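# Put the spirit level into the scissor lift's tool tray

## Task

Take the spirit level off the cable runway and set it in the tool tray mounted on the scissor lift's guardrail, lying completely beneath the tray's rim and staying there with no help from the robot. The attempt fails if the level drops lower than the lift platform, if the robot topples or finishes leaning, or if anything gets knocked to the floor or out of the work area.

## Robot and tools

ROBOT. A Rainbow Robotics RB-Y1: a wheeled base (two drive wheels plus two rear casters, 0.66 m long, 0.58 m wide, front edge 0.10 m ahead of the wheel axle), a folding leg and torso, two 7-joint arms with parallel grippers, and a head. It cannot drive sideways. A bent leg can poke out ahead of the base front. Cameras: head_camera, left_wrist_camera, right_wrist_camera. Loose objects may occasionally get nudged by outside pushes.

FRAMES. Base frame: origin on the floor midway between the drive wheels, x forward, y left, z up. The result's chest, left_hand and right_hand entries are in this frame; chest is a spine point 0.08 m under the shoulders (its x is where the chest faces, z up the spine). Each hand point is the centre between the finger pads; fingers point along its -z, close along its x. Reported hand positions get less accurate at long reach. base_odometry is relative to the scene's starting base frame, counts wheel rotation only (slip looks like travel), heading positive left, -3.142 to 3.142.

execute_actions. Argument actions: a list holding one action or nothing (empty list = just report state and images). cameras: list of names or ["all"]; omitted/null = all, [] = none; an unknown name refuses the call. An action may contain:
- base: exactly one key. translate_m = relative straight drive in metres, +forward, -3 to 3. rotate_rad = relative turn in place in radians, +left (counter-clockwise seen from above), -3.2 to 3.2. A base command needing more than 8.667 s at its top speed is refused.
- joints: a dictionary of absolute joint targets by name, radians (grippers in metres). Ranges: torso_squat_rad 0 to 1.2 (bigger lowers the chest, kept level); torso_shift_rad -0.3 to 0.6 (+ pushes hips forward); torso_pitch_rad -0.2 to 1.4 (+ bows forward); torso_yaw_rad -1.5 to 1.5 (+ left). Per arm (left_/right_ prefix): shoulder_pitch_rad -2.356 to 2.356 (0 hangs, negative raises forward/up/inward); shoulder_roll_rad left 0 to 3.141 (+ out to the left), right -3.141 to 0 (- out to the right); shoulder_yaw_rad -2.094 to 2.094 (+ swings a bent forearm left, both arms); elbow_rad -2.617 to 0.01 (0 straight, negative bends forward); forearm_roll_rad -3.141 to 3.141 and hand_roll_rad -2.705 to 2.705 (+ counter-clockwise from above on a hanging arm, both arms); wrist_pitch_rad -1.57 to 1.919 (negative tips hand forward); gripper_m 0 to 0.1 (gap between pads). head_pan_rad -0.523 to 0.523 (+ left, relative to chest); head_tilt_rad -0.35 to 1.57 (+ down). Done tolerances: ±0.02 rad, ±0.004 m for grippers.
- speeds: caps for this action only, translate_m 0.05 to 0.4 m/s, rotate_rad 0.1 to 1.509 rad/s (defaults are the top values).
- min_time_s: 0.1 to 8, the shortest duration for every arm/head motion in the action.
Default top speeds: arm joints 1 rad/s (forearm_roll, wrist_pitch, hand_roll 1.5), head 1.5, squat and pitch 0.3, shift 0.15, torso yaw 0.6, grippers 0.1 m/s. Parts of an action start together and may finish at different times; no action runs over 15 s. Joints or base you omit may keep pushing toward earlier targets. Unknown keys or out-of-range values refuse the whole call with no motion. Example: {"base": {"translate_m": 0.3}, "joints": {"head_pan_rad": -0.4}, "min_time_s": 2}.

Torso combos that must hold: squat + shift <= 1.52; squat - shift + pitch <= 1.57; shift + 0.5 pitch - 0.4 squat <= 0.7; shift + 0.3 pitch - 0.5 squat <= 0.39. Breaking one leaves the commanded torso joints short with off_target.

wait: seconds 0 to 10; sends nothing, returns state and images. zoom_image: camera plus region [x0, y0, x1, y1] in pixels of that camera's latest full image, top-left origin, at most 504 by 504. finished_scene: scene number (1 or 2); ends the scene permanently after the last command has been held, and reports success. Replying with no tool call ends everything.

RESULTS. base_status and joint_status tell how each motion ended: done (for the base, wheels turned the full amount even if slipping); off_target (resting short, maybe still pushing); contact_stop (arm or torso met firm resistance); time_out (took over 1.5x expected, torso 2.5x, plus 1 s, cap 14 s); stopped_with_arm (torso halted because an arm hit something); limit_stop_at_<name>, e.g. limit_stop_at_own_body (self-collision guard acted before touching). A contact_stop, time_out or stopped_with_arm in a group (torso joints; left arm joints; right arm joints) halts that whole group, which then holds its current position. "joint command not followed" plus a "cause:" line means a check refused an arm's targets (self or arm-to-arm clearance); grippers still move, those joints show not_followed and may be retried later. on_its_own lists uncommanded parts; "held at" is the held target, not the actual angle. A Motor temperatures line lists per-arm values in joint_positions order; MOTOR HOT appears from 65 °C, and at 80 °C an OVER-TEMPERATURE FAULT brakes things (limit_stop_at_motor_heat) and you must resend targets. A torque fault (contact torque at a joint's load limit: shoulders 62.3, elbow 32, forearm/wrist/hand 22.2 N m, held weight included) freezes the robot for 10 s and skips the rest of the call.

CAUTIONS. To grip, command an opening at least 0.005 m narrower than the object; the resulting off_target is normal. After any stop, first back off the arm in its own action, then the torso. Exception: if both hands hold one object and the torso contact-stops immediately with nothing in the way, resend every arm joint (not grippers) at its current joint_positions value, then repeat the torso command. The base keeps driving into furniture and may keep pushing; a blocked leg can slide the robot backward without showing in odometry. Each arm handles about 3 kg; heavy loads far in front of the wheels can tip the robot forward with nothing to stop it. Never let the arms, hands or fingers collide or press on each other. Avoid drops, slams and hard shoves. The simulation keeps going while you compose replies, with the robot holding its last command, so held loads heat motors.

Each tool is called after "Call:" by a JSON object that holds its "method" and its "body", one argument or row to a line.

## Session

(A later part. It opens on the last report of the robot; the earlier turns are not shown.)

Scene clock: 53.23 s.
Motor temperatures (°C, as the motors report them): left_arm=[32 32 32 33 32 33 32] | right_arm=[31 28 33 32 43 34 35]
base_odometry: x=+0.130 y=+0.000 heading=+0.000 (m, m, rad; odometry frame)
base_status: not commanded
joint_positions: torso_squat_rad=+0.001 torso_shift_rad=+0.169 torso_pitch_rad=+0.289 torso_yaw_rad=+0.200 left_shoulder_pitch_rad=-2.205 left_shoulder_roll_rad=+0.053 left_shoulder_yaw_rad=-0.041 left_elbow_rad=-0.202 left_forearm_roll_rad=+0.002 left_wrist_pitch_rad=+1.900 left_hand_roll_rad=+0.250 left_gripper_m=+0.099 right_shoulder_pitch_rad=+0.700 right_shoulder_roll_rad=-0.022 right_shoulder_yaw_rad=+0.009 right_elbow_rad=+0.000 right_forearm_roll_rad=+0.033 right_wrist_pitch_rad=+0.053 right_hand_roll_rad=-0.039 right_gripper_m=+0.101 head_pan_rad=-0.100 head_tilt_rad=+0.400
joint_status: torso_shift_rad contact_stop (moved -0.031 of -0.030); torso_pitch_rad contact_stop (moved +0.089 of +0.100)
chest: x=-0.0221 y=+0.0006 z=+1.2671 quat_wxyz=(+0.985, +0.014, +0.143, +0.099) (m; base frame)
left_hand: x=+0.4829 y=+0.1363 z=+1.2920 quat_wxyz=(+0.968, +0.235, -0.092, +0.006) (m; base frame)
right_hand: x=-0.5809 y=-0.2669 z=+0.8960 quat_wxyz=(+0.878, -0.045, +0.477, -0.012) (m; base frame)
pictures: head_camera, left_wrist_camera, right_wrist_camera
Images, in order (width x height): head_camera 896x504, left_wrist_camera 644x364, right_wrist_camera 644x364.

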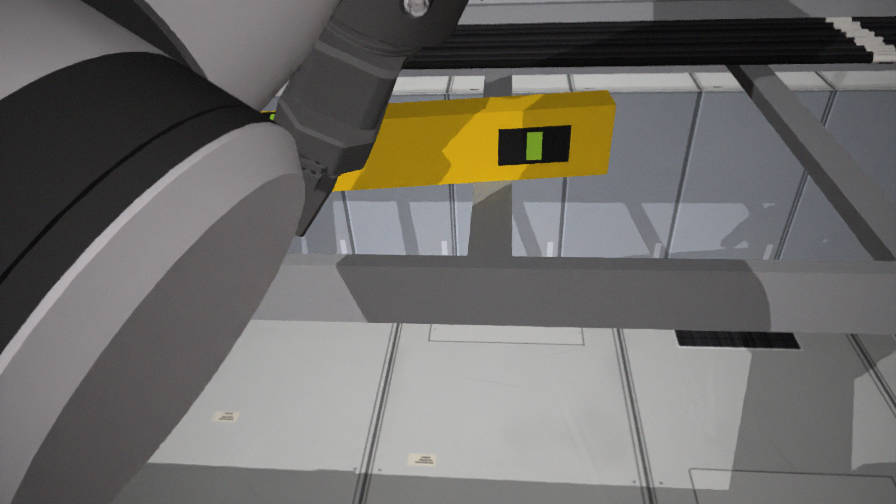

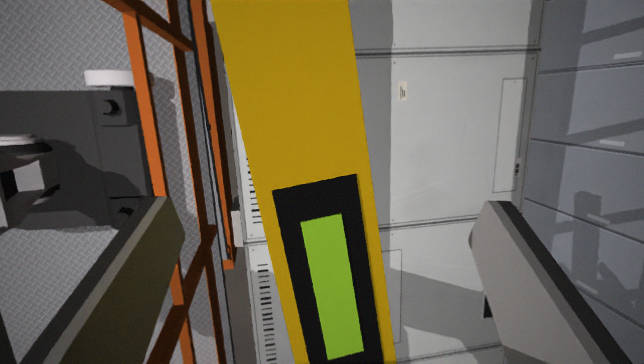

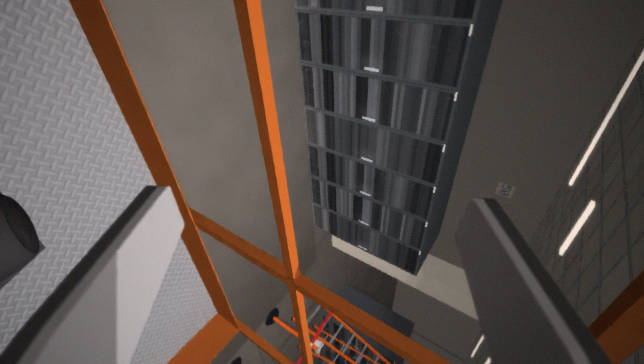

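Palm touched the level top; back off slightly and close.

Call:
{"method": "execute_actions", "body": {
  "actions": [
    {"joints":{"torso_pitch_rad":0.27,"torso_shift_rad":0.17}}
  ],
  "cameras": []
}}

Call:
{"method": "execute_actions", "body": {
  "actions": [
    {"joints":{"left_gripper_m":0.0}}
  ],
  "cameras": []
}}

Call:
{"method": "execute_actions", "body": {
  "actions": [
    {"joints":{"torso_pitch_rad":0.0}}
  ]
}}

Scene clock: 55.67 s.
Motor temperatures (°C, as the motors report them): left_arm=[32 32 32 32 32 32 32] | right_arm=[32 28 33 32 43 34 35]
base_odometry: x=+0.130 y=+0.000 heading=+0.000 (m, m, rad; odometry frame)
base_status: not commanded
joint_positions: torso_squat_rad=+0.001 torso_shift_rad=+0.170 torso_pitch_rad=+0.270 torso_yaw_rad=+0.200 left_shoulder_pitch_rad=-2.200 left_shoulder_roll_rad=+0.050 left_shoulder_yaw_rad=-0.040 left_elbow_rad=-0.200 left_forearm_roll_rad=+0.003 left_wrist_pitch_rad=+1.900 left_hand_roll_rad=+0.250 left_gripper_m=+0.099 right_shoulder_pitch_rad=+0.700 right_shoulder_roll_rad=-0.022 right_shoulder_yaw_rad=+0.009 right_elbow_rad=+0.000 right_forearm_roll_rad=+0.033 right_wrist_pitch_rad=+0.053 right_hand_roll_rad=-0.039 right_gripper_m=+0.101 head_pan_rad=-0.100 head_tilt_rad=+0.400
joint_status: all done
chest: x=-0.0270 y=+0.0007 z=+1.2686 quat_wxyz=(+0.986, +0.013, +0.134, +0.099) (m; base frame)
left_hand: x=+0.4767 y=+0.1366 z=+1.2994 quat_wxyz=(+0.967, +0.235, -0.097, +0.008) (m; base frame)
right_hand: x=-0.5788 y=-0.2669 z=+0.8871 quat_wxyz=(+0.882, -0.045, +0.469, -0.013) (m; base frame)
pictures: none
No camera images: the call's "cameras" was empty. Leave "cameras" out to get every camera's image.

Scene clock: 57.13 s.
Motor temperatures (°C, as the motors report them): left_arm=[32 32 32 32 32 32 32] | right_arm=[32 28 33 32 43 34 35]
base_odometry: x=+0.130 y=+0.000 heading=+0.000 (m, m, rad; odometry frame)
base_status: not commanded
joint_positions: torso_squat_rad=+0.001 torso_shift_rad=+0.170 torso_pitch_rad=+0.270 torso_yaw_rad=+0.200 left_shoulder_pitch_rad=-2.200 left_shoulder_roll_rad=+0.050 left_shoulder_yaw_rad=-0.040 left_elbow_rad=-0.200 left_forearm_roll_rad=+0.003 left_wrist_pitch_rad=+1.900 left_hand_roll_rad=+0.250 left_gripper_m=+0.021 right_shoulder_pitch_rad=+0.700 right_shoulder_roll_rad=-0.022 right_shoulder_yaw_rad=+0.009 right_elbow_rad=+0.000 right_forearm_roll_rad=+0.033 right_wrist_pitch_rad=+0.053 right_hand_roll_rad=-0.039 right_gripper_m=+0.101 head_pan_rad=-0.100 head_tilt_rad=+0.400
joint_status: left_gripper_m off_target (ended at +0.021, target +0.000)
chest: x=-0.0270 y=+0.0007 z=+1.2686 quat_wxyz=(+0.986, +0.013, +0.134, +0.099) (m; base frame)
left_hand: x=+0.4767 y=+0.1365 z=+1.2993 quat_wxyz=(+0.967, +0.235, -0.097, +0.008) (m; base frame)
right_hand: x=-0.5788 y=-0.2669 z=+0.8871 quat_wxyz=(+0.882, -0.045, +0.469, -0.013) (m; base frame)
pictures: none
No camera images: the call's "cameras" was empty. Leave "cameras" out to get every camera's image.

Scene clock: 58.80 s.
Motor temperatures (°C, as the motors report them): left_arm=[32 32 32 32 32 32 32] | right_arm=[32 28 33 32 43 34 35]
base_odometry: x=+0.130 y=+0.000 heading=+0.000 (m, m, rad; odometry frame)
base_status: not commanded
joint_positions: torso_squat_rad=+0.001 torso_shift_rad=+0.170 torso_pitch_rad=+0.000 torso_yaw_rad=+0.200 left_shoulder_pitch_rad=-2.200 left_shoulder_roll_rad=+0.050 left_shoulder_yaw_rad=-0.040 left_elbow_rad=-0.200 left_forearm_roll_rad=+0.003 left_wrist_pitch_rad=+1.900 left_hand_roll_rad=+0.250 left_gripper_m=+0.021 right_shoulder_pitch_rad=+0.700 right_shoulder_roll_rad=-0.022 right_shoulder_yaw_rad=+0.009 right_elbow_rad=+0.000 right_forearm_roll_rad=+0.033 right_wrist_pitch_rad=+0.053 right_hand_roll_rad=-0.039 right_gripper_m=+0.101 head_pan_rad=-0.100 head_tilt_rad=+0.400
joint_status: all done
chest: x=-0.1096 y=+0.0007 z=+1.2798 quat_wxyz=(+0.995, +0.000, +0.000, +0.100) (m; base frame)
left_hand: x=+0.3676 y=+0.1367 z=+1.4435 quat_wxyz=(+0.945, +0.231, -0.226, +0.039) (m; base frame)
right_hand: x=-0.5395 y=-0.2670 z=+0.7650 quat_wxyz=(+0.937, -0.043, +0.346, -0.019) (m; base frame)
pictures: head_camera, left_wrist_camera, right_wrist_camera
Images, in order (width x height): head_camera 896x504, left_wrist_camera 644x364, right_wrist_camera 644x364.

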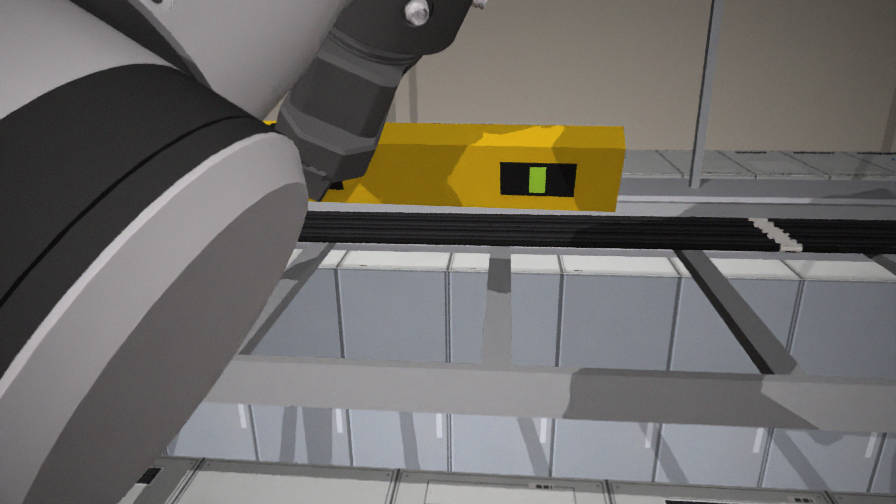

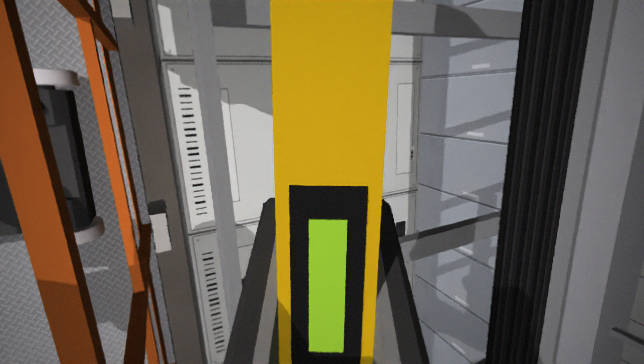

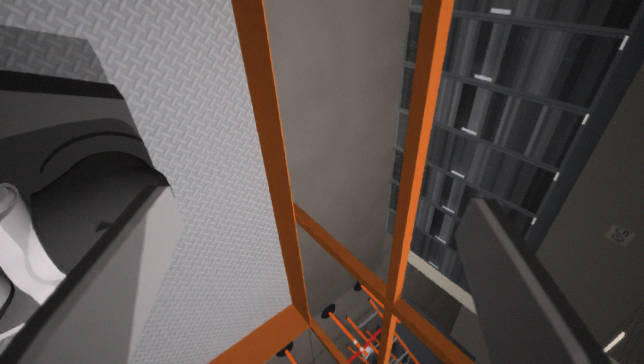

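Call:
{"method": "execute_actions", "body": {
  "actions": [
    {"base":{"translate_m":-0.2},"joints":{"torso_shift_rad":0,"head_pan_rad":0.3,"head_tilt_rad":0.7}}
  ],
  "cameras": []
}}

Call:
{"method": "execute_actions", "body": {
  "actions": [
    {"base":{"rotate_rad":0.7},"speeds":{"rotate_rad":0.5}}
  ]
}}

Scene clock: 66.43 s.
Motor temperatures (°C, as the motors report them): left_arm=[32 32 32 32 32 32 32] | right_arm=[32 28 33 32 43 34 35]
base_odometry: x=-0.070 y=+0.000 heading=+0.000 (m, m, rad; odometry frame)
base_status: done
joint_positions: torso_squat_rad=+0.001 torso_shift_rad=+0.000 torso_pitch_rad=+0.000 torso_yaw_rad=+0.200 left_shoulder_pitch_rad=-2.200 left_shoulder_roll_rad=+0.050 left_shoulder_yaw_rad=-0.040 left_elbow_rad=-0.200 left_forearm_roll_rad=+0.003 left_wrist_pitch_rad=+1.900 left_hand_roll_rad=+0.250 left_gripper_m=+0.021 right_shoulder_pitch_rad=+0.700 right_shoulder_roll_rad=-0.022 right_shoulder_yaw_rad=+0.009 right_elbow_rad=+0.000 right_forearm_roll_rad=+0.033 right_wrist_pitch_rad=+0.053 right_hand_roll_rad=-0.039 right_gripper_m=+0.101 head_pan_rad=+0.300 head_tilt_rad=+0.700
joint_status: all done
chest: x=-0.2280 y=+0.0007 z=+1.2899 quat_wxyz=(+0.995, +0.000, +0.000, +0.100) (m; base frame)
left_hand: x=+0.2493 y=+0.1367 z=+1.4535 quat_wxyz=(+0.945, +0.231, -0.226, +0.039) (m; base frame)
right_hand: x=-0.6580 y=-0.2669 z=+0.7751 quat_wxyz=(+0.937, -0.043, +0.346, -0.019) (m; base frame)
pictures: none
No camera images: the call's "cameras" was empty. Leave "cameras" out to get every camera's image.

Scene clock: 77.17 s.
Motor temperatures (°C, as the motors report them): left_arm=[32 32 32 32 32 32 32] | right_arm=[32 31 33 32 43 34 35]
TORQUE FAULT: right_shoulder_roll_rad reached its load limit. The robot stopped for 10 seconds, dropped its targets and accepts commands again. The stop added 8.8 s to the call and to motion_time.
base_odometry: x=-0.070 y=+0.000 heading=+0.176 (m, m, rad; odometry frame)
base_status: rotate_rad torque_fault (by the wheels' count: +0.176 of +0.700)
joint_positions: torso_squat_rad=+0.000 torso_shift_rad=+0.000 torso_pitch_rad=+0.000 torso_yaw_rad=+0.199 left_shoulder_pitch_rad=-2.200 left_shoulder_roll_rad=+0.050 left_shoulder_yaw_rad=-0.040 left_elbow_rad=-0.200 left_forearm_roll_rad=+0.003 left_wrist_pitch_rad=+1.900 left_hand_roll_rad=+0.250 left_gripper_m=+0.021 right_shoulder_pitch_rad=+0.703 right_shoulder_roll_rad=+0.015 right_shoulder_yaw_rad=+0.008 right_elbow_rad=+0.001 right_forearm_roll_rad=+0.031 right_wrist_pitch_rad=+0.054 right_hand_roll_rad=-0.041 right_gripper_m=+0.101 head_pan_rad=+0.300 head_tilt_rad=+0.700
joint_status: not commanded
chest: x=-0.2278 y=+0.0014 z=+1.2899 quat_wxyz=(+0.995, -0.001, +0.000, +0.099) (m; base frame)
left_hand: x=+0.2496 y=+0.1367 z=+1.4533 quat_wxyz=(+0.945, +0.231, -0.226, +0.038) (m; base frame)
right_hand: x=-0.6597 y=-0.2379 z=+0.7747 quat_wxyz=(+0.937, -0.026, +0.348, -0.028) (m; base frame)
pictures: head_camera, left_wrist_camera, right_wrist_camera
Images, in order (width x height): head_camera 896x504, left_wrist_camera 644x364, right_wrist_camera 644x364.

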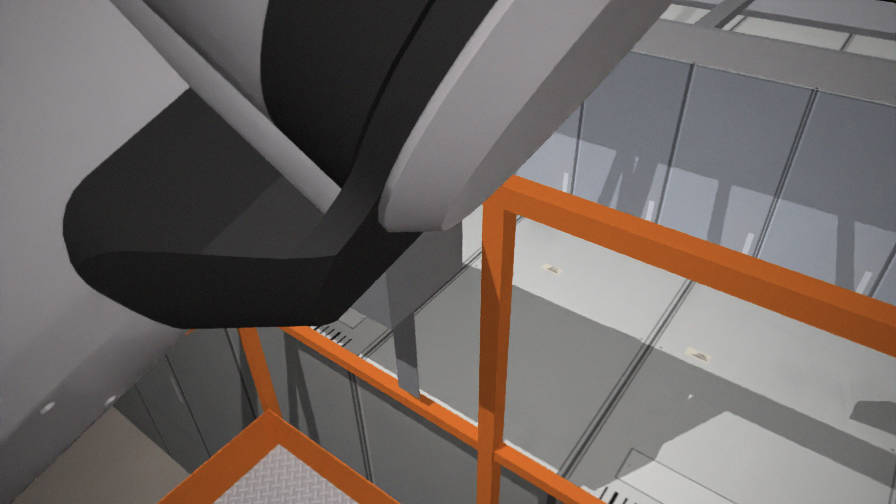

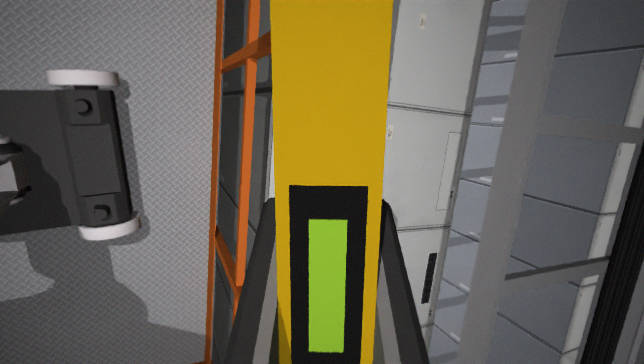

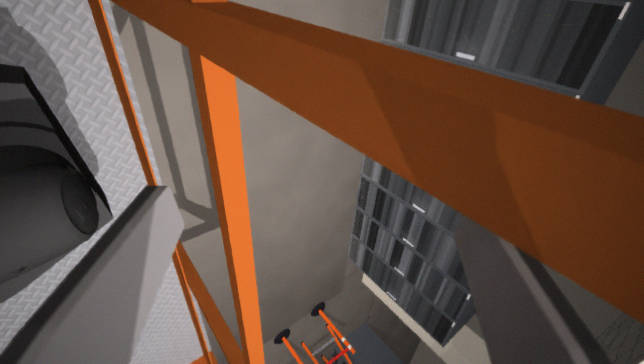

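Call:
{"method": "execute_actions", "body": {
  "actions": [
    {"base":{"rotate_rad":-0.1},"speeds":{"rotate_rad":0.2}}
  ],
  "cameras": []
}}

Call:
{"method": "execute_actions", "body": {
  "actions": [
    {"base":{"translate_m":0.07},"joints":{"right_shoulder_pitch_rad":0.0,"right_shoulder_roll_rad":-0.02,"right_elbow_rad":-0.2}}
  ],
  "cameras": []
}}

Call:
{"method": "execute_actions", "body": {
  "actions": [
    {"base":{"rotate_rad":1.49},"speeds":{"rotate_rad":0.4},"joints":{"head_pan_rad":-0.4,"head_tilt_rad":0.9}}
  ]
}}

Scene clock: 87.23 s.
Motor temperatures (°C, as the motors report them): left_arm=[32 32 32 32 32 32 32] | right_arm=[32 31 33 32 43 34 35]
TORQUE FAULT: right_shoulder_roll_rad reached its load limit. The robot stopped for 10 seconds, dropped its targets and accepts commands again. The robot was already stopped when this call's commands were due to start, so it ran none of them. The stop added 6.6 s to the call and to motion_time.
base_odometry: x=-0.070 y=+0.000 heading=+0.178 (m, m, rad; odometry frame)
base_status: rotate_rad not_run
joint_positions: torso_squat_rad=+0.000 torso_shift_rad=+0.000 torso_pitch_rad=+0.000 torso_yaw_rad=+0.199 left_shoulder_pitch_rad=-2.200 left_shoulder_roll_rad=+0.050 left_shoulder_yaw_rad=-0.040 left_elbow_rad=-0.200 left_forearm_roll_rad=+0.003 left_wrist_pitch_rad=+1.900 left_hand_roll_rad=+0.250 left_gripper_m=+0.021 right_shoulder_pitch_rad=+0.703 right_shoulder_roll_rad=+0.022 right_shoulder_yaw_rad=+0.007 right_elbow_rad=+0.001 right_forearm_roll_rad=+0.030 right_wrist_pitch_rad=+0.054 right_hand_roll_rad=-0.041 right_gripper_m=+0.101 head_pan_rad=+0.300 head_tilt_rad=+0.700
joint_status: not commanded
on_its_own: right_shoulder_roll_rad is held at +0.015, not at its first target -0.022, since a torque_fault
chest: x=-0.2278 y=+0.0011 z=+1.2899 quat_wxyz=(+0.995, +0.000, +0.000, +0.100) (m; base frame)
left_hand: x=+0.2495 y=+0.1366 z=+1.4533 quat_wxyz=(+0.945, +0.231, -0.226, +0.039) (m; base frame)
right_hand: x=-0.6594 y=-0.2327 z=+0.7744 quat_wxyz=(+0.937, -0.023, +0.348, -0.030) (m; base frame)
pictures: none
No camera images: the call's "cameras" was empty. Leave "cameras" out to get every camera's image.

not run: a stop came earlier in this reply.

not run: a stop came earlier in this reply.

Call:
{"method": "execute_actions", "body": {
  "actions": [
    {"base":{"rotate_rad":-0.12},"speeds":{"rotate_rad":0.3}}
  ],
  "cameras": []
}}

Call:
{"method": "execute_actions", "body": {
  "actions": [
    {"base":{"translate_m":0.07},"joints":{"right_shoulder_pitch_rad":0.0,"right_shoulder_roll_rad":-0.02,"right_elbow_rad":-0.2}}
  ],
  "cameras": []
}}

Call:
{"method": "execute_actions", "body": {
  "actions": [
    {"base":{"rotate_rad":1.51},"speeds":{"rotate_rad":0.4},"joints":{"head_pan_rad":-0.4,"head_tilt_rad":0.9}}
  ]
}}

Scene clock: 90.13 s.
Motor temperatures (°C, as the motors report them): left_arm=[33 32 32 32 32 32 32] | right_arm=[32 31 33 32 43 34 35]
base_odometry: x=-0.070 y=+0.000 heading=+0.059 (m, m, rad; odometry frame)
base_status: done
joint_positions: torso_squat_rad=+0.000 torso_shift_rad=+0.000 torso_pitch_rad=+0.000 torso_yaw_rad=+0.200 left_shoulder_pitch_rad=-2.200 left_shoulder_roll_rad=+0.050 left_shoulder_yaw_rad=-0.040 left_elbow_rad=-0.200 left_forearm_roll_rad=+0.003 left_wrist_pitch_rad=+1.900 left_hand_roll_rad=+0.250 left_gripper_m=+0.021 right_shoulder_pitch_rad=+0.703 right_shoulder_roll_rad=+0.015 right_shoulder_yaw_rad=+0.008 right_elbow_rad=+0.001 right_forearm_roll_rad=+0.030 right_wrist_pitch_rad=+0.054 right_hand_roll_rad=-0.041 right_gripper_m=+0.101 head_pan_rad=+0.300 head_tilt_rad=+0.700
joint_status: not commanded
on_its_own: right_shoulder_roll_rad is held at +0.015, not at its first target -0.022, since a torque_fault
chest: x=-0.2279 y=+0.0008 z=+1.2899 quat_wxyz=(+0.995, +0.000, +0.000, +0.100) (m; base frame)
left_hand: x=+0.2493 y=+0.1365 z=+1.4534 quat_wxyz=(+0.945, +0.231, -0.226, +0.039) (m; base frame)
right_hand: x=-0.6593 y=-0.2386 z=+0.7745 quat_wxyz=(+0.937, -0.026, +0.347, -0.027) (m; base frame)
pictures: none
No camera images: the call's "cameras" was empty. Leave "cameras" out to get every camera's image.

Scene clock: 91.77 s.
Motor temperatures (°C, as the motors report them): left_arm=[33 32 32 32 32 32 32] | right_arm=[32 31 33 32 43 34 35]
base_odometry: x=+0.000 y=+0.004 heading=+0.059 (m, m, rad; odometry frame)
base_status: done
joint_positions: torso_squat_rad=+0.000 torso_shift_rad=+0.000 torso_pitch_rad=+0.000 torso_yaw_rad=+0.200 left_shoulder_pitch_rad=-2.199 left_shoulder_roll_rad=+0.050 left_shoulder_yaw_rad=-0.040 left_elbow_rad=-0.200 left_forearm_roll_rad=+0.003 left_wrist_pitch_rad=+1.900 left_hand_roll_rad=+0.250 left_gripper_m=+0.021 right_shoulder_pitch_rad=+0.000 right_shoulder_roll_rad=-0.020 right_shoulder_yaw_rad=+0.008 right_elbow_rad=-0.200 right_forearm_roll_rad=+0.030 right_wrist_pitch_rad=+0.054 right_hand_roll_rad=-0.041 right_gripper_m=+0.101 head_pan_rad=+0.300 head_tilt_rad=+0.700
joint_status: all done
chest: x=-0.2279 y=+0.0008 z=+1.2899 quat_wxyz=(+0.995, +0.000, +0.000, +0.100) (m; base frame)
left_hand: x=+0.2493 y=+0.1366 z=+1.4533 quat_wxyz=(+0.945, +0.231, -0.226, +0.039) (m; base frame)
right_hand: x=-0.0977 y=-0.2129 z=+0.6091 quat_wxyz=(+0.992, -0.003, -0.074, +0.099) (m; base frame)
pictures: none
No camera images: the call's "cameras" was empty. Leave "cameras" out to get every camera's image.

Scene clock: 96.67 s.
Motor temperatures (°C, as the motors report them): left_arm=[33 32 32 32 32 32 32] | right_arm=[32 30 33 32 43 34 35]
base_odometry: x=+0.000 y=+0.004 heading=+1.568 (m, m, rad; odometry frame)
base_status: done
joint_positions: torso_squat_rad=+0.000 torso_shift_rad=+0.000 torso_pitch_rad=+0.000 torso_yaw_rad=+0.200 left_shoulder_pitch_rad=-2.199 left_shoulder_roll_rad=+0.050 left_shoulder_yaw_rad=-0.040 left_elbow_rad=-0.200 left_forearm_roll_rad=+0.003 left_wrist_pitch_rad=+1.900 left_hand_roll_rad=+0.250 left_gripper_m=+0.021 right_shoulder_pitch_rad=+0.000 right_shoulder_roll_rad=-0.020 right_shoulder_yaw_rad=+0.008 right_elbow_rad=-0.200 right_forearm_roll_rad=+0.030 right_wrist_pitch_rad=+0.054 right_hand_roll_rad=-0.041 right_gripper_m=+0.101 head_pan_rad=-0.400 head_tilt_rad=+0.900
joint_status: all done
chest: x=-0.2279 y=+0.0008 z=+1.2899 quat_wxyz=(+0.995, +0.000, +0.000, +0.100) (m; base frame)
left_hand: x=+0.2493 y=+0.1366 z=+1.4533 quat_wxyz=(+0.945, +0.231, -0.226, +0.039) (m; base frame)
right_hand: x=-0.0977 y=-0.2130 z=+0.6091 quat_wxyz=(+0.992, -0.003, -0.074, +0.099) (m; base frame)
pictures: head_camera, left_wrist_camera, right_wrist_camera
Images, in order (width x height): head_camera 896x504, left_wrist_camera 644x364, right_wrist_camera 644x364.

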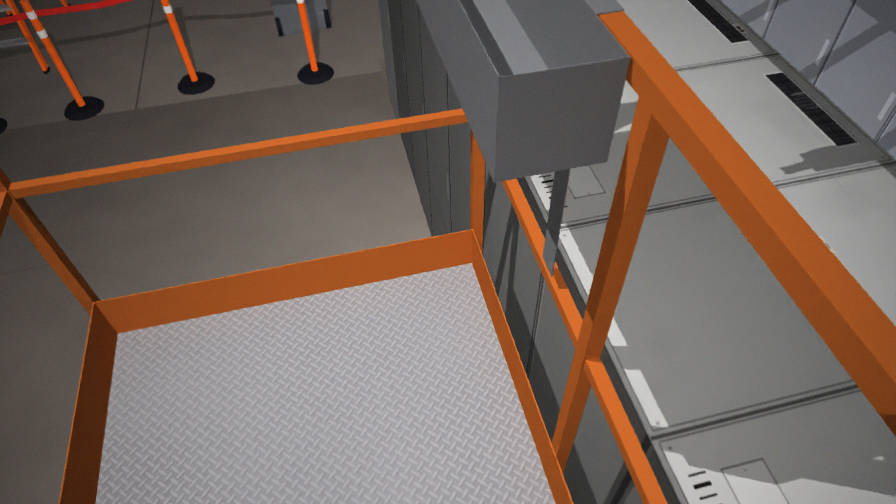

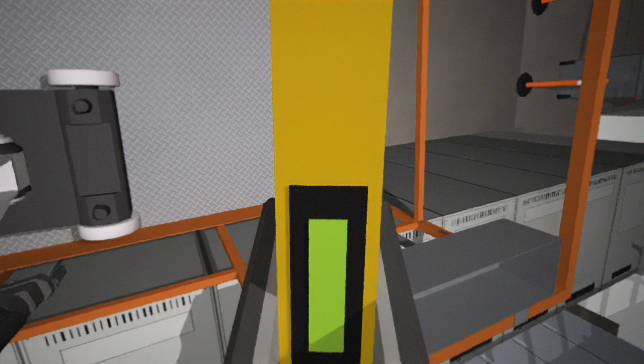

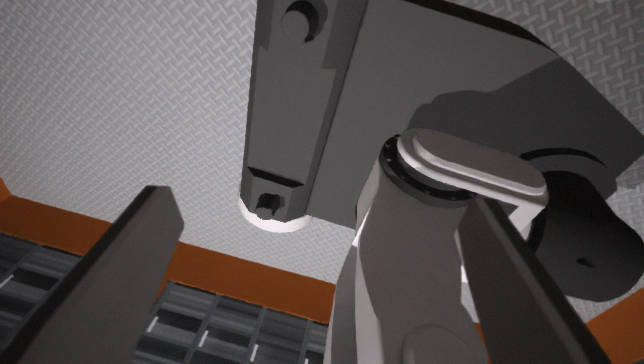

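Call:
{"method": "execute_actions", "body": {
  "actions": [
    {"base":{"rotate_rad":-0.3},"speeds":{"rotate_rad":0.4}}
  ],
  "cameras": []
}}

Call:
{"method": "execute_actions", "body": {
  "actions": [
    {"base":{"translate_m":-0.5}}
  ],
  "cameras": []
}}

Call:
{"method": "execute_actions", "body": {
  "actions": [
    {"base":{"rotate_rad":0.3},"speeds":{"rotate_rad":0.4},"joints":{"torso_yaw_rad":-1.37,"head_pan_rad":0.5}}
  ],
  "cameras": []
}}

Call:
{"method": "execute_actions", "body": {
  "actions": [
    {"base":{"translate_m":1.1},"speeds":{"translate_m":0.3}}
  ]
}}

Scene clock: 103.83 s.
Motor temperatures (°C, as the motors report them): left_arm=[33 32 32 32 32 32 32] | right_arm=[31 30 33 32 43 34 35]
base_odometry: x=+0.000 y=+0.004 heading=+1.269 (m, m, rad; odometry frame)
base_status: done
joint_positions: torso_squat_rad=+0.000 torso_shift_rad=+0.000 torso_pitch_rad=+0.000 torso_yaw_rad=+0.200 left_shoulder_pitch_rad=-2.199 left_shoulder_roll_rad=+0.050 left_shoulder_yaw_rad=-0.040 left_elbow_rad=-0.200 left_forearm_roll_rad=+0.003 left_wrist_pitch_rad=+1.900 left_hand_roll_rad=+0.250 left_gripper_m=+0.021 right_shoulder_pitch_rad=+0.000 right_shoulder_roll_rad=-0.020 right_shoulder_yaw_rad=+0.008 right_elbow_rad=-0.200 right_forearm_roll_rad=+0.030 right_wrist_pitch_rad=+0.054 right_hand_roll_rad=-0.041 right_gripper_m=+0.101 head_pan_rad=-0.400 head_tilt_rad=+0.900
joint_status: not commanded
chest: x=-0.2279 y=+0.0008 z=+1.2899 quat_wxyz=(+0.995, +0.000, +0.000, +0.100) (m; base frame)
left_hand: x=+0.2493 y=+0.1367 z=+1.4533 quat_wxyz=(+0.945, +0.231, -0.226, +0.039) (m; base frame)
right_hand: x=-0.0977 y=-0.2129 z=+0.6092 quat_wxyz=(+0.992, -0.003, -0.074, +0.099) (m; base frame)
pictures: none
No camera images: the call's "cameras" was empty. Leave "cameras" out to get every camera's image.

Scene clock: 106.43 s.
Motor temperatures (°C, as the motors report them): left_arm=[33 32 32 32 32 32 32] | right_arm=[31 30 33 32 43 34 35]
base_odometry: x=-0.149 y=-0.473 heading=+1.270 (m, m, rad; odometry frame)
base_status: done
joint_positions: torso_squat_rad=+0.001 torso_shift_rad=+0.000 torso_pitch_rad=+0.000 torso_yaw_rad=+0.200 left_shoulder_pitch_rad=-2.200 left_shoulder_roll_rad=+0.050 left_shoulder_yaw_rad=-0.040 left_elbow_rad=-0.200 left_forearm_roll_rad=+0.003 left_wrist_pitch_rad=+1.900 left_hand_roll_rad=+0.250 left_gripper_m=+0.021 right_shoulder_pitch_rad=+0.000 right_shoulder_roll_rad=-0.020 right_shoulder_yaw_rad=+0.008 right_elbow_rad=-0.200 right_forearm_roll_rad=+0.030 right_wrist_pitch_rad=+0.054 right_hand_roll_rad=-0.041 right_gripper_m=+0.101 head_pan_rad=-0.400 head_tilt_rad=+0.900
joint_status: not commanded
chest: x=-0.2280 y=+0.0008 z=+1.2899 quat_wxyz=(+0.995, +0.000, +0.000, +0.100) (m; base frame)
left_hand: x=+0.2492 y=+0.1366 z=+1.4534 quat_wxyz=(+0.945, +0.231, -0.226, +0.039) (m; base frame)
right_hand: x=-0.0979 y=-0.2130 z=+0.6091 quat_wxyz=(+0.992, -0.003, -0.074, +0.099) (m; base frame)
pictures: none
No camera images: the call's "cameras" was empty. Leave "cameras" out to get every camera's image.

Scene clock: 109.67 s.
Motor temperatures (°C, as the motors report them): left_arm=[33 32 32 32 32 32 32] | right_arm=[31 30 33 32 43 34 35]
base_odometry: x=-0.149 y=-0.473 heading=+1.569 (m, m, rad; odometry frame)
base_status: done
joint_positions: torso_squat_rad=+0.001 torso_shift_rad=+0.000 torso_pitch_rad=+0.000 torso_yaw_rad=-1.196 left_shoulder_pitch_rad=-2.200 left_shoulder_roll_rad=+0.049 left_shoulder_yaw_rad=-0.040 left_elbow_rad=-0.200 left_forearm_roll_rad=+0.003 left_wrist_pitch_rad=+1.900 left_hand_roll_rad=+0.250 left_gripper_m=+0.021 right_shoulder_pitch_rad=+0.000 right_shoulder_roll_rad=-0.020 right_shoulder_yaw_rad=+0.008 right_elbow_rad=-0.200 right_forearm_roll_rad=+0.030 right_wrist_pitch_rad=+0.054 right_hand_roll_rad=-0.041 right_gripper_m=+0.101 head_pan_rad=+0.500 head_tilt_rad=+0.900
joint_status: torso_yaw_rad limit_stop_at_own_body (moved -1.396 of -1.570); the others done
on_its_own: torso_yaw_rad is held at -1.196, not at your -1.370, since a limit_stop_at_own_body
chest: x=-0.2280 y=+0.0007 z=+1.2899 quat_wxyz=(+0.826, +0.000, +0.000, -0.563) (m; base frame)
left_hand: x=-0.0117 y=-0.4457 z=+1.4538 quat_wxyz=(+0.749, +0.032, -0.322, -0.578) (m; base frame)
right_hand: x=-0.4156 y=-0.1645 z=+0.6090 quat_wxyz=(+0.824, -0.050, -0.055, -0.562) (m; base frame)
pictures: none
No camera images: the call's "cameras" was empty. Leave "cameras" out to get every camera's image.

not run: a stop came earlier in this reply.

Right arm near the base; raise it out of the way.

Call:
{"method": "execute_actions", "body": {
  "actions": [
    {"joints":{"right_elbow_rad":-1.3,"right_shoulder_pitch_rad":0.6}}
  ],
  "cameras": []
}}

Call:
{"method": "execute_actions", "body": {
  "actions": [
    {"base":{"translate_m":1.05},"speeds":{"translate_m":0.3},"joints":{"torso_yaw_rad":-1.37}}
  ]
}}

Scene clock: 111.93 s.
Motor temperatures (°C, as the motors report them): left_arm=[33 32 32 32 32 32 32] | right_arm=[31 30 33 32 43 34 35]
base_odometry: x=-0.149 y=-0.473 heading=+1.570 (m, m, rad; odometry frame)
base_status: not commanded
joint_positions: torso_squat_rad=+0.001 torso_shift_rad=+0.000 torso_pitch_rad=+0.000 torso_yaw_rad=-1.196 left_shoulder_pitch_rad=-2.200 left_shoulder_roll_rad=+0.050 left_shoulder_yaw_rad=-0.040 left_elbow_rad=-0.200 left_forearm_roll_rad=+0.003 left_wrist_pitch_rad=+1.900 left_hand_roll_rad=+0.250 left_gripper_m=+0.021 right_shoulder_pitch_rad=+0.000 right_shoulder_roll_rad=-0.020 right_shoulder_yaw_rad=+0.008 right_elbow_rad=-0.359 right_forearm_roll_rad=+0.031 right_wrist_pitch_rad=+0.054 right_hand_roll_rad=-0.041 right_gripper_m=+0.101 head_pan_rad=+0.500 head_tilt_rad=+0.900
joint_status: right_shoulder_pitch_rad limit_stop_at_own_body (moved -0.001 of +0.600); right_elbow_rad limit_stop_at_own_body (moved -0.160 of -1.100)
on_its_own: torso_yaw_rad is held at -1.196, not at your -1.370, since a limit_stop_at_own_body; right_shoulder_pitch_rad is held at +0.000, not at your +0.600, since a limit_stop_at_own_body; right_elbow_rad is held at -0.359, not at your -1.300, since a limit_stop_at_own_body
chest: x=-0.2280 y=+0.0007 z=+1.2899 quat_wxyz=(+0.826, +0.000, +0.000, -0.563) (m; base frame)
left_hand: x=-0.0116 y=-0.4456 z=+1.4539 quat_wxyz=(+0.749, +0.032, -0.322, -0.578) (m; base frame)
right_hand: x=-0.3866 y=-0.2359 z=+0.6239 quat_wxyz=(+0.817, -0.094, -0.121, -0.556) (m; base frame)
pictures: none
No camera images: the call's "cameras" was empty. Leave "cameras" out to get every camera's image.

not run: a stop came earlier in this reply.

Lift it sideways.

Call:
{"method": "execute_actions", "body": {
  "actions": [
    {"joints":{"right_shoulder_roll_rad":-0.5}}
  ],
  "cameras": []
}}

Call:
{"method": "execute_actions", "body": {
  "actions": [
    {"base":{"translate_m":1.05},"speeds":{"translate_m":0.3},"joints":{"torso_yaw_rad":-1.37}}
  ]
}}

Scene clock: 123.23 s.
Motor temperatures (°C, as the motors report them): left_arm=[33 32 32 32 32 32 32] | right_arm=[31 30 33 32 43 34 35]
TORQUE FAULT: right_shoulder_roll_rad reached its load limit. The robot stopped for 10 seconds, dropped its targets and accepts commands again. The stop added 9.3 s to the call and to motion_time.
base_odometry: x=-0.149 y=-0.473 heading=+1.570 (m, m, rad; odometry frame)
base_status: not commanded
joint_positions: torso_squat_rad=+0.000 torso_shift_rad=+0.001 torso_pitch_rad=+0.001 torso_yaw_rad=-1.196 left_shoulder_pitch_rad=-2.200 left_shoulder_roll_rad=+0.050 left_shoulder_yaw_rad=-0.040 left_elbow_rad=-0.200 left_forearm_roll_rad=+0.003 left_wrist_pitch_rad=+1.900 left_hand_roll_rad=+0.250 left_gripper_m=+0.021 right_shoulder_pitch_rad=-0.001 right_shoulder_roll_rad=-0.304 right_shoulder_yaw_rad=+0.008 right_elbow_rad=-0.359 right_forearm_roll_rad=+0.031 right_wrist_pitch_rad=+0.054 right_hand_roll_rad=-0.041 right_gripper_m=+0.101 head_pan_rad=+0.500 head_tilt_rad=+0.900
joint_status: right_shoulder_roll_rad torque_fault (moved -0.284 of -0.480)
on_its_own: torso_yaw_rad is held at -1.196, not at your -1.370, since a limit_stop_at_own_body; right_shoulder_pitch_rad is held at -0.001, not at your +0.600, since a limit_stop_at_own_body; right_shoulder_roll_rad is held at -0.308, not at your -0.500, since a torque_fault; right_elbow_rad is held at -0.359, not at your -1.300, since a limit_stop_at_own_body
chest: x=-0.2272 y=+0.0008 z=+1.2899 quat_wxyz=(+0.826, -0.001, +0.000, -0.563) (m; base frame)
left_hand: x=-0.0106 y=-0.4455 z=+1.4536 quat_wxyz=(+0.749, +0.032, -0.322, -0.578) (m; base frame)
right_hand: x=-0.5801 y=-0.3128 z=+0.6583 quat_wxyz=(+0.820, -0.209, -0.041, -0.532) (m; base frame)
pictures: none
No camera images: the call's "cameras" was empty. Leave "cameras" out to get every camera's image.

not run: a stop came earlier in this reply.

Call:
{"method": "execute_actions", "body": {
  "actions": [
    {"joints":{"right_shoulder_roll_rad":-0.15}}
  ],
  "cameras": []
}}

Call:
{"method": "execute_actions", "body": {
  "actions": [
    {"base":{"translate_m":0.6},"speeds":{"translate_m":0.3}}
  ],
  "cameras": []
}}

Call:
{"method": "execute_actions", "body": {
  "actions": [
    {"joints":{"right_shoulder_roll_rad":-0.45}}
  ],
  "cameras": []
}}

Call:
{"method": "execute_actions", "body": {
  "actions": [
    {"base":{"translate_m":0.45},"speeds":{"translate_m":0.3},"joints":{"torso_yaw_rad":-1.37}}
  ]
}}

Scene clock: 126.70 s.
Motor temperatures (°C, as the motors report them): left_arm=[33 32 32 32 32 32 32] | right_arm=[31 30 33 32 43 34 35]
base_odometry: x=-0.149 y=-0.473 heading=+1.570 (m, m, rad; odometry frame)
base_status: not commanded
joint_positions: torso_squat_rad=+0.000 torso_shift_rad=+0.000 torso_pitch_rad=+0.000 torso_yaw_rad=-1.196 left_shoulder_pitch_rad=-2.200 left_shoulder_roll_rad=+0.050 left_shoulder_yaw_rad=-0.040 left_elbow_rad=-0.200 left_forearm_roll_rad=+0.003 left_wrist_pitch_rad=+1.900 left_hand_roll_rad=+0.250 left_gripper_m=+0.021 right_shoulder_pitch_rad=-0.001 right_shoulder_roll_rad=-0.150 right_shoulder_yaw_rad=+0.008 right_elbow_rad=-0.359 right_forearm_roll_rad=+0.031 right_wrist_pitch_rad=+0.054 right_hand_roll_rad=-0.041 right_gripper_m=+0.101 head_pan_rad=+0.500 head_tilt_rad=+0.900
joint_status: all done
on_its_own: torso_yaw_rad is held at -1.196, not at your -1.370, since a limit_stop_at_own_body; right_shoulder_pitch_rad is held at -0.001, not at your +0.600, since a limit_stop_at_own_body; right_elbow_rad is held at -0.359, not at your -1.300, since a limit_stop_at_own_body
chest: x=-0.2280 y=+0.0007 z=+1.2899 quat_wxyz=(+0.826, +0.000, +0.000, -0.563) (m; base frame)
left_hand: x=-0.0115 y=-0.4456 z=+1.4538 quat_wxyz=(+0.749, +0.032, -0.322, -0.578) (m; base frame)
right_hand: x=-0.4762 y=-0.2716 z=+0.6322 quat_wxyz=(+0.820, -0.147, -0.085, -0.546) (m; base frame)
pictures: none
No camera images: the call's "cameras" was empty. Leave "cameras" out to get every camera's image.

Scene clock: 129.80 s.
Motor temperatures (°C, as the motors report them): left_arm=[33 32 32 32 32 32 32] | right_arm=[31 30 33 32 43 34 35]
base_odometry: x=-0.148 y=+0.127 heading=+1.570 (m, m, rad; odometry frame)
base_status: done
joint_positions: torso_squat_rad=+0.000 torso_shift_rad=+0.000 torso_pitch_rad=+0.000 torso_yaw_rad=-1.196 left_shoulder_pitch_rad=-2.200 left_shoulder_roll_rad=+0.050 left_shoulder_yaw_rad=-0.040 left_elbow_rad=-0.200 left_forearm_roll_rad=+0.003 left_wrist_pitch_rad=+1.900 left_hand_roll_rad=+0.250 left_gripper_m=+0.021 right_shoulder_pitch_rad=-0.001 right_shoulder_roll_rad=-0.150 right_shoulder_yaw_rad=+0.008 right_elbow_rad=-0.359 right_forearm_roll_rad=+0.031 right_wrist_pitch_rad=+0.054 right_hand_roll_rad=-0.041 right_gripper_m=+0.101 head_pan_rad=+0.500 head_tilt_rad=+0.900
joint_status: not commanded
on_its_own: torso_yaw_rad is held at -1.196, not at your -1.370, since a limit_stop_at_own_body; right_shoulder_pitch_rad is held at -0.001, not at your +0.600, since a limit_stop_at_own_body; right_elbow_rad is held at -0.359, not at your -1.300, since a limit_stop_at_own_body
chest: x=-0.2279 y=+0.0007 z=+1.2899 quat_wxyz=(+0.826, +0.000, +0.000, -0.563) (m; base frame)
left_hand: x=-0.0115 y=-0.4456 z=+1.4538 quat_wxyz=(+0.749, +0.032, -0.322, -0.578) (m; base frame)
right_hand: x=-0.4763 y=-0.2716 z=+0.6322 quat_wxyz=(+0.820, -0.147, -0.085, -0.546) (m; base frame)
pictures: none
No camera images: the call's "cameras" was empty. Leave "cameras" out to get every camera's image.

Scene clock: 130.80 s.
Motor temperatures (°C, as the motors report them): left_arm=[33 32 32 32 32 32 32] | right_arm=[31 30 33 32 43 34 35]
base_odometry: x=-0.148 y=+0.127 heading=+1.570 (m, m, rad; odometry frame)
base_status: not commanded
joint_positions: torso_squat_rad=+0.001 torso_shift_rad=+0.000 torso_pitch_rad=+0.000 torso_yaw_rad=-1.196 left_shoulder_pitch_rad=-2.200 left_shoulder_roll_rad=+0.050 left_shoulder_yaw_rad=-0.040 left_elbow_rad=-0.200 left_forearm_roll_rad=+0.003 left_wrist_pitch_rad=+1.900 left_hand_roll_rad=+0.250 left_gripper_m=+0.021 right_shoulder_pitch_rad=-0.001 right_shoulder_roll_rad=-0.450 right_shoulder_yaw_rad=+0.008 right_elbow_rad=-0.359 right_forearm_roll_rad=+0.031 right_wrist_pitch_rad=+0.054 right_hand_roll_rad=-0.041 right_gripper_m=+0.101 head_pan_rad=+0.500 head_tilt_rad=+0.900
joint_status: all done
on_its_own: torso_yaw_rad is held at -1.196, not at your -1.370, since a limit_stop_at_own_body; right_shoulder_pitch_rad is held at -0.001, not at your +0.600, since a limit_stop_at_own_body; right_elbow_rad is held at -0.359, not at your -1.300, since a limit_stop_at_own_body
chest: x=-0.2280 y=+0.0007 z=+1.2899 quat_wxyz=(+0.826, +0.000, +0.000, -0.563) (m; base frame)
left_hand: x=-0.0116 y=-0.4456 z=+1.4538 quat_wxyz=(+0.749, +0.032, -0.322, -0.578) (m; base frame)
right_hand: x=-0.6749 y=-0.3496 z=+0.6979 quat_wxyz=(+0.815, -0.266, +0.000, -0.515) (m; base frame)
pictures: none
No camera images: the call's "cameras" was empty. Leave "cameras" out to get every camera's image.

Scene clock: 133.37 s.
Motor temperatures (°C, as the motors report them): left_arm=[33 32 32 32 32 32 32] | right_arm=[31 29 33 32 43 34 35]
base_odometry: x=-0.148 y=+0.577 heading=+1.571 (m, m, rad; odometry frame)
base_status: done
joint_positions: torso_squat_rad=+0.000 torso_shift_rad=+0.000 torso_pitch_rad=+0.000 torso_yaw_rad=-1.370 left_shoulder_pitch_rad=-2.200 left_shoulder_roll_rad=+0.050 left_shoulder_yaw_rad=-0.040 left_elbow_rad=-0.200 left_forearm_roll_rad=+0.003 left_wrist_pitch_rad=+1.900 left_hand_roll_rad=+0.250 left_gripper_m=+0.021 right_shoulder_pitch_rad=-0.001 right_shoulder_roll_rad=-0.450 right_shoulder_yaw_rad=+0.008 right_elbow_rad=-0.359 right_forearm_roll_rad=+0.031 right_wrist_pitch_rad=+0.054 right_hand_roll_rad=-0.041 right_gripper_m=+0.101 head_pan_rad=+0.500 head_tilt_rad=+0.900
joint_status: all done
on_its_own: right_shoulder_pitch_rad is held at -0.001, not at your +0.600, since a limit_stop_at_own_body; right_elbow_rad is held at -0.359, not at your -1.300, since a limit_stop_at_own_body
chest: x=-0.2279 y=+0.0007 z=+1.2899 quat_wxyz=(+0.774, +0.000, +0.000, -0.633) (m; base frame)
left_hand: x=-0.0919 y=-0.4763 z=+1.4539 quat_wxyz=(+0.696, +0.004, -0.324, -0.641) (m; base frame)
right_hand: x=-0.7286 y=-0.2668 z=+0.6978 quat_wxyz=(+0.767, -0.265, +0.024, -0.584) (m; base frame)
pictures: head_camera, left_wrist_camera, right_wrist_camera
Images, in order (width x height): head_camera 896x504, left_wrist_camera 644x364, right_wrist_camera 644x364.

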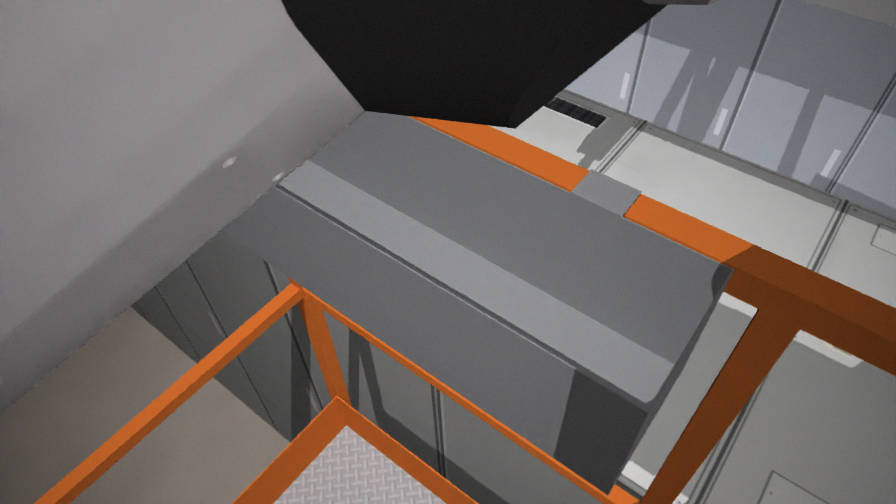

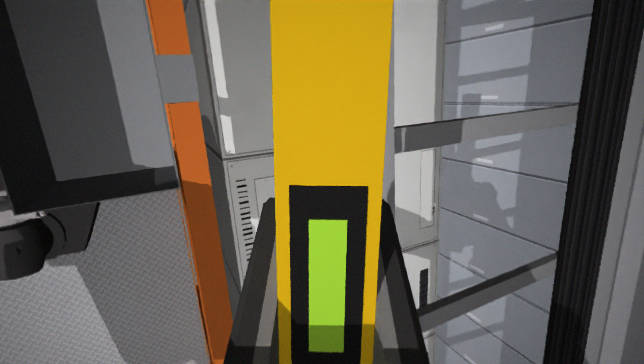

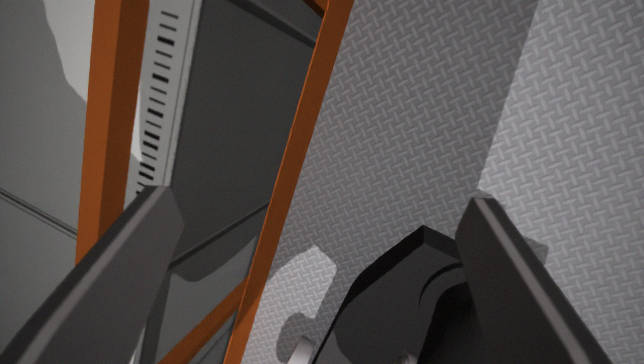

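Call:
{"method": "execute_actions", "body": {
  "actions": [
    {"base":{"translate_m":0.15},"joints":{"torso_yaw_rad":-0.9,"torso_shift_rad":0.15}}
  ],
  "cameras": []
}}

Call:
{"method": "execute_actions", "body": {
  "actions": [
    {"joints":{"left_shoulder_pitch_rad":-0.7,"left_elbow_rad":-2.1,"head_pan_rad":0.1,"head_tilt_rad":0.8},"min_time_s":2.5}
  ]
}}

Scene clock: 138.60 s.
Motor temperatures (°C, as the motors report them): left_arm=[33 32 32 32 32 32 32] | right_arm=[31 29 33 32 43 34 35]
base_odometry: x=-0.148 y=+0.727 heading=+1.571 (m, m, rad; odometry frame)
base_status: done
joint_positions: torso_squat_rad=+0.000 torso_shift_rad=+0.150 torso_pitch_rad=+0.000 torso_yaw_rad=-0.900 left_shoulder_pitch_rad=-2.199 left_shoulder_roll_rad=+0.050 left_shoulder_yaw_rad=-0.040 left_elbow_rad=-0.200 left_forearm_roll_rad=+0.003 left_wrist_pitch_rad=+1.900 left_hand_roll_rad=+0.250 left_gripper_m=+0.021 right_shoulder_pitch_rad=-0.001 right_shoulder_roll_rad=-0.450 right_shoulder_yaw_rad=+0.008 right_elbow_rad=-0.359 right_forearm_roll_rad=+0.031 right_wrist_pitch_rad=+0.054 right_hand_roll_rad=-0.041 right_gripper_m=+0.101 head_pan_rad=+0.500 head_tilt_rad=+0.900
joint_status: all done
on_its_own: right_shoulder_pitch_rad is held at -0.001, not at your +0.600, since a limit_stop_at_own_body; right_elbow_rad is held at -0.359, not at your -1.300, since a limit_stop_at_own_body
chest: x=-0.1233 y=+0.0007 z=+1.2821 quat_wxyz=(+0.900, +0.000, +0.000, -0.435) (m; base frame)
left_hand: x=+0.2142 y=-0.3629 z=+1.4458 quat_wxyz=(+0.826, +0.079, -0.314, -0.461) (m; base frame)
right_hand: x=-0.4485 y=-0.4648 z=+0.6901 quat_wxyz=(+0.882, -0.263, -0.039, -0.389) (m; base frame)
pictures: none
No camera images: the call's "cameras" was empty. Leave "cameras" out to get every camera's image.

Scene clock: 141.40 s.
Motor temperatures (°C, as the motors report them): left_arm=[33 32 32 32 32 32 32] | right_arm=[31 29 33 32 43 34 35]
base_odometry: x=-0.148 y=+0.727 heading=+1.571 (m, m, rad; odometry frame)
base_status: not commanded
joint_positions: torso_squat_rad=+0.000 torso_shift_rad=+0.150 torso_pitch_rad=+0.000 torso_yaw_rad=-0.900 left_shoulder_pitch_rad=-0.700 left_shoulder_roll_rad=+0.050 left_shoulder_yaw_rad=-0.040 left_elbow_rad=-2.100 left_forearm_roll_rad=+0.003 left_wrist_pitch_rad=+1.900 left_hand_roll_rad=+0.250 left_gripper_m=+0.021 right_shoulder_pitch_rad=-0.001 right_shoulder_roll_rad=-0.450 right_shoulder_yaw_rad=+0.008 right_elbow_rad=-0.359 right_forearm_roll_rad=+0.031 right_wrist_pitch_rad=+0.054 right_hand_roll_rad=-0.041 right_gripper_m=+0.101 head_pan_rad=+0.100 head_tilt_rad=+0.800
joint_status: all done
on_its_own: right_shoulder_pitch_rad is held at -0.001, not at your +0.600, since a limit_stop_at_own_body; right_elbow_rad is held at -0.359, not at your -1.300, since a limit_stop_at_own_body
chest: x=-0.1233 y=+0.0007 z=+1.2821 quat_wxyz=(+0.900, +0.000, +0.000, -0.435) (m; base frame)
left_hand: x=+0.2766 y=-0.2984 z=+1.2355 quat_wxyz=(+0.811, -0.213, -0.358, -0.412) (m; base frame)
right_hand: x=-0.4485 y=-0.4648 z=+0.6901 quat_wxyz=(+0.882, -0.263, -0.039, -0.389) (m; base frame)
pictures: head_camera, left_wrist_camera, right_wrist_camera
Images, in order (width x height): head_camera 896x504, left_wrist_camera 644x364, right_wrist_camera 644x364.

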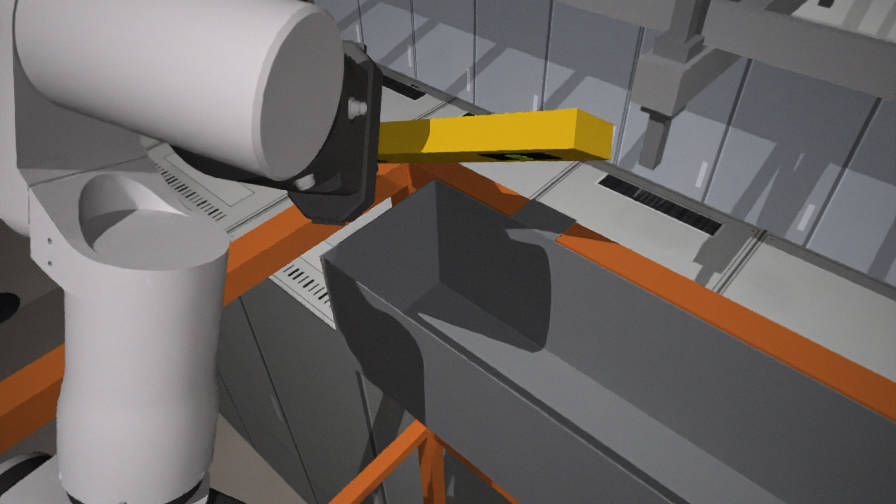

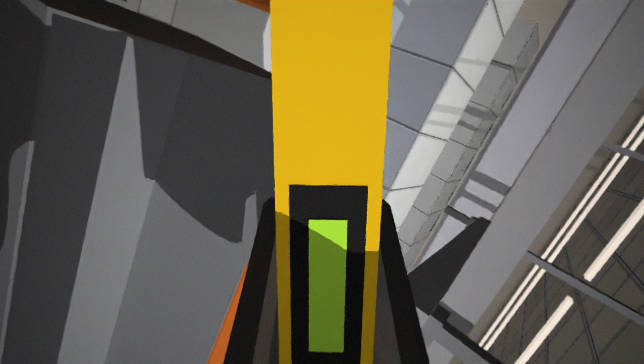

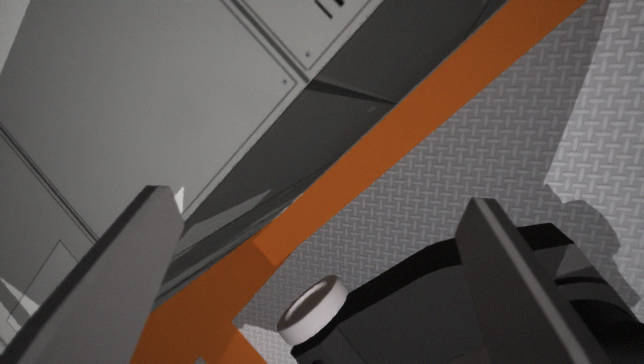

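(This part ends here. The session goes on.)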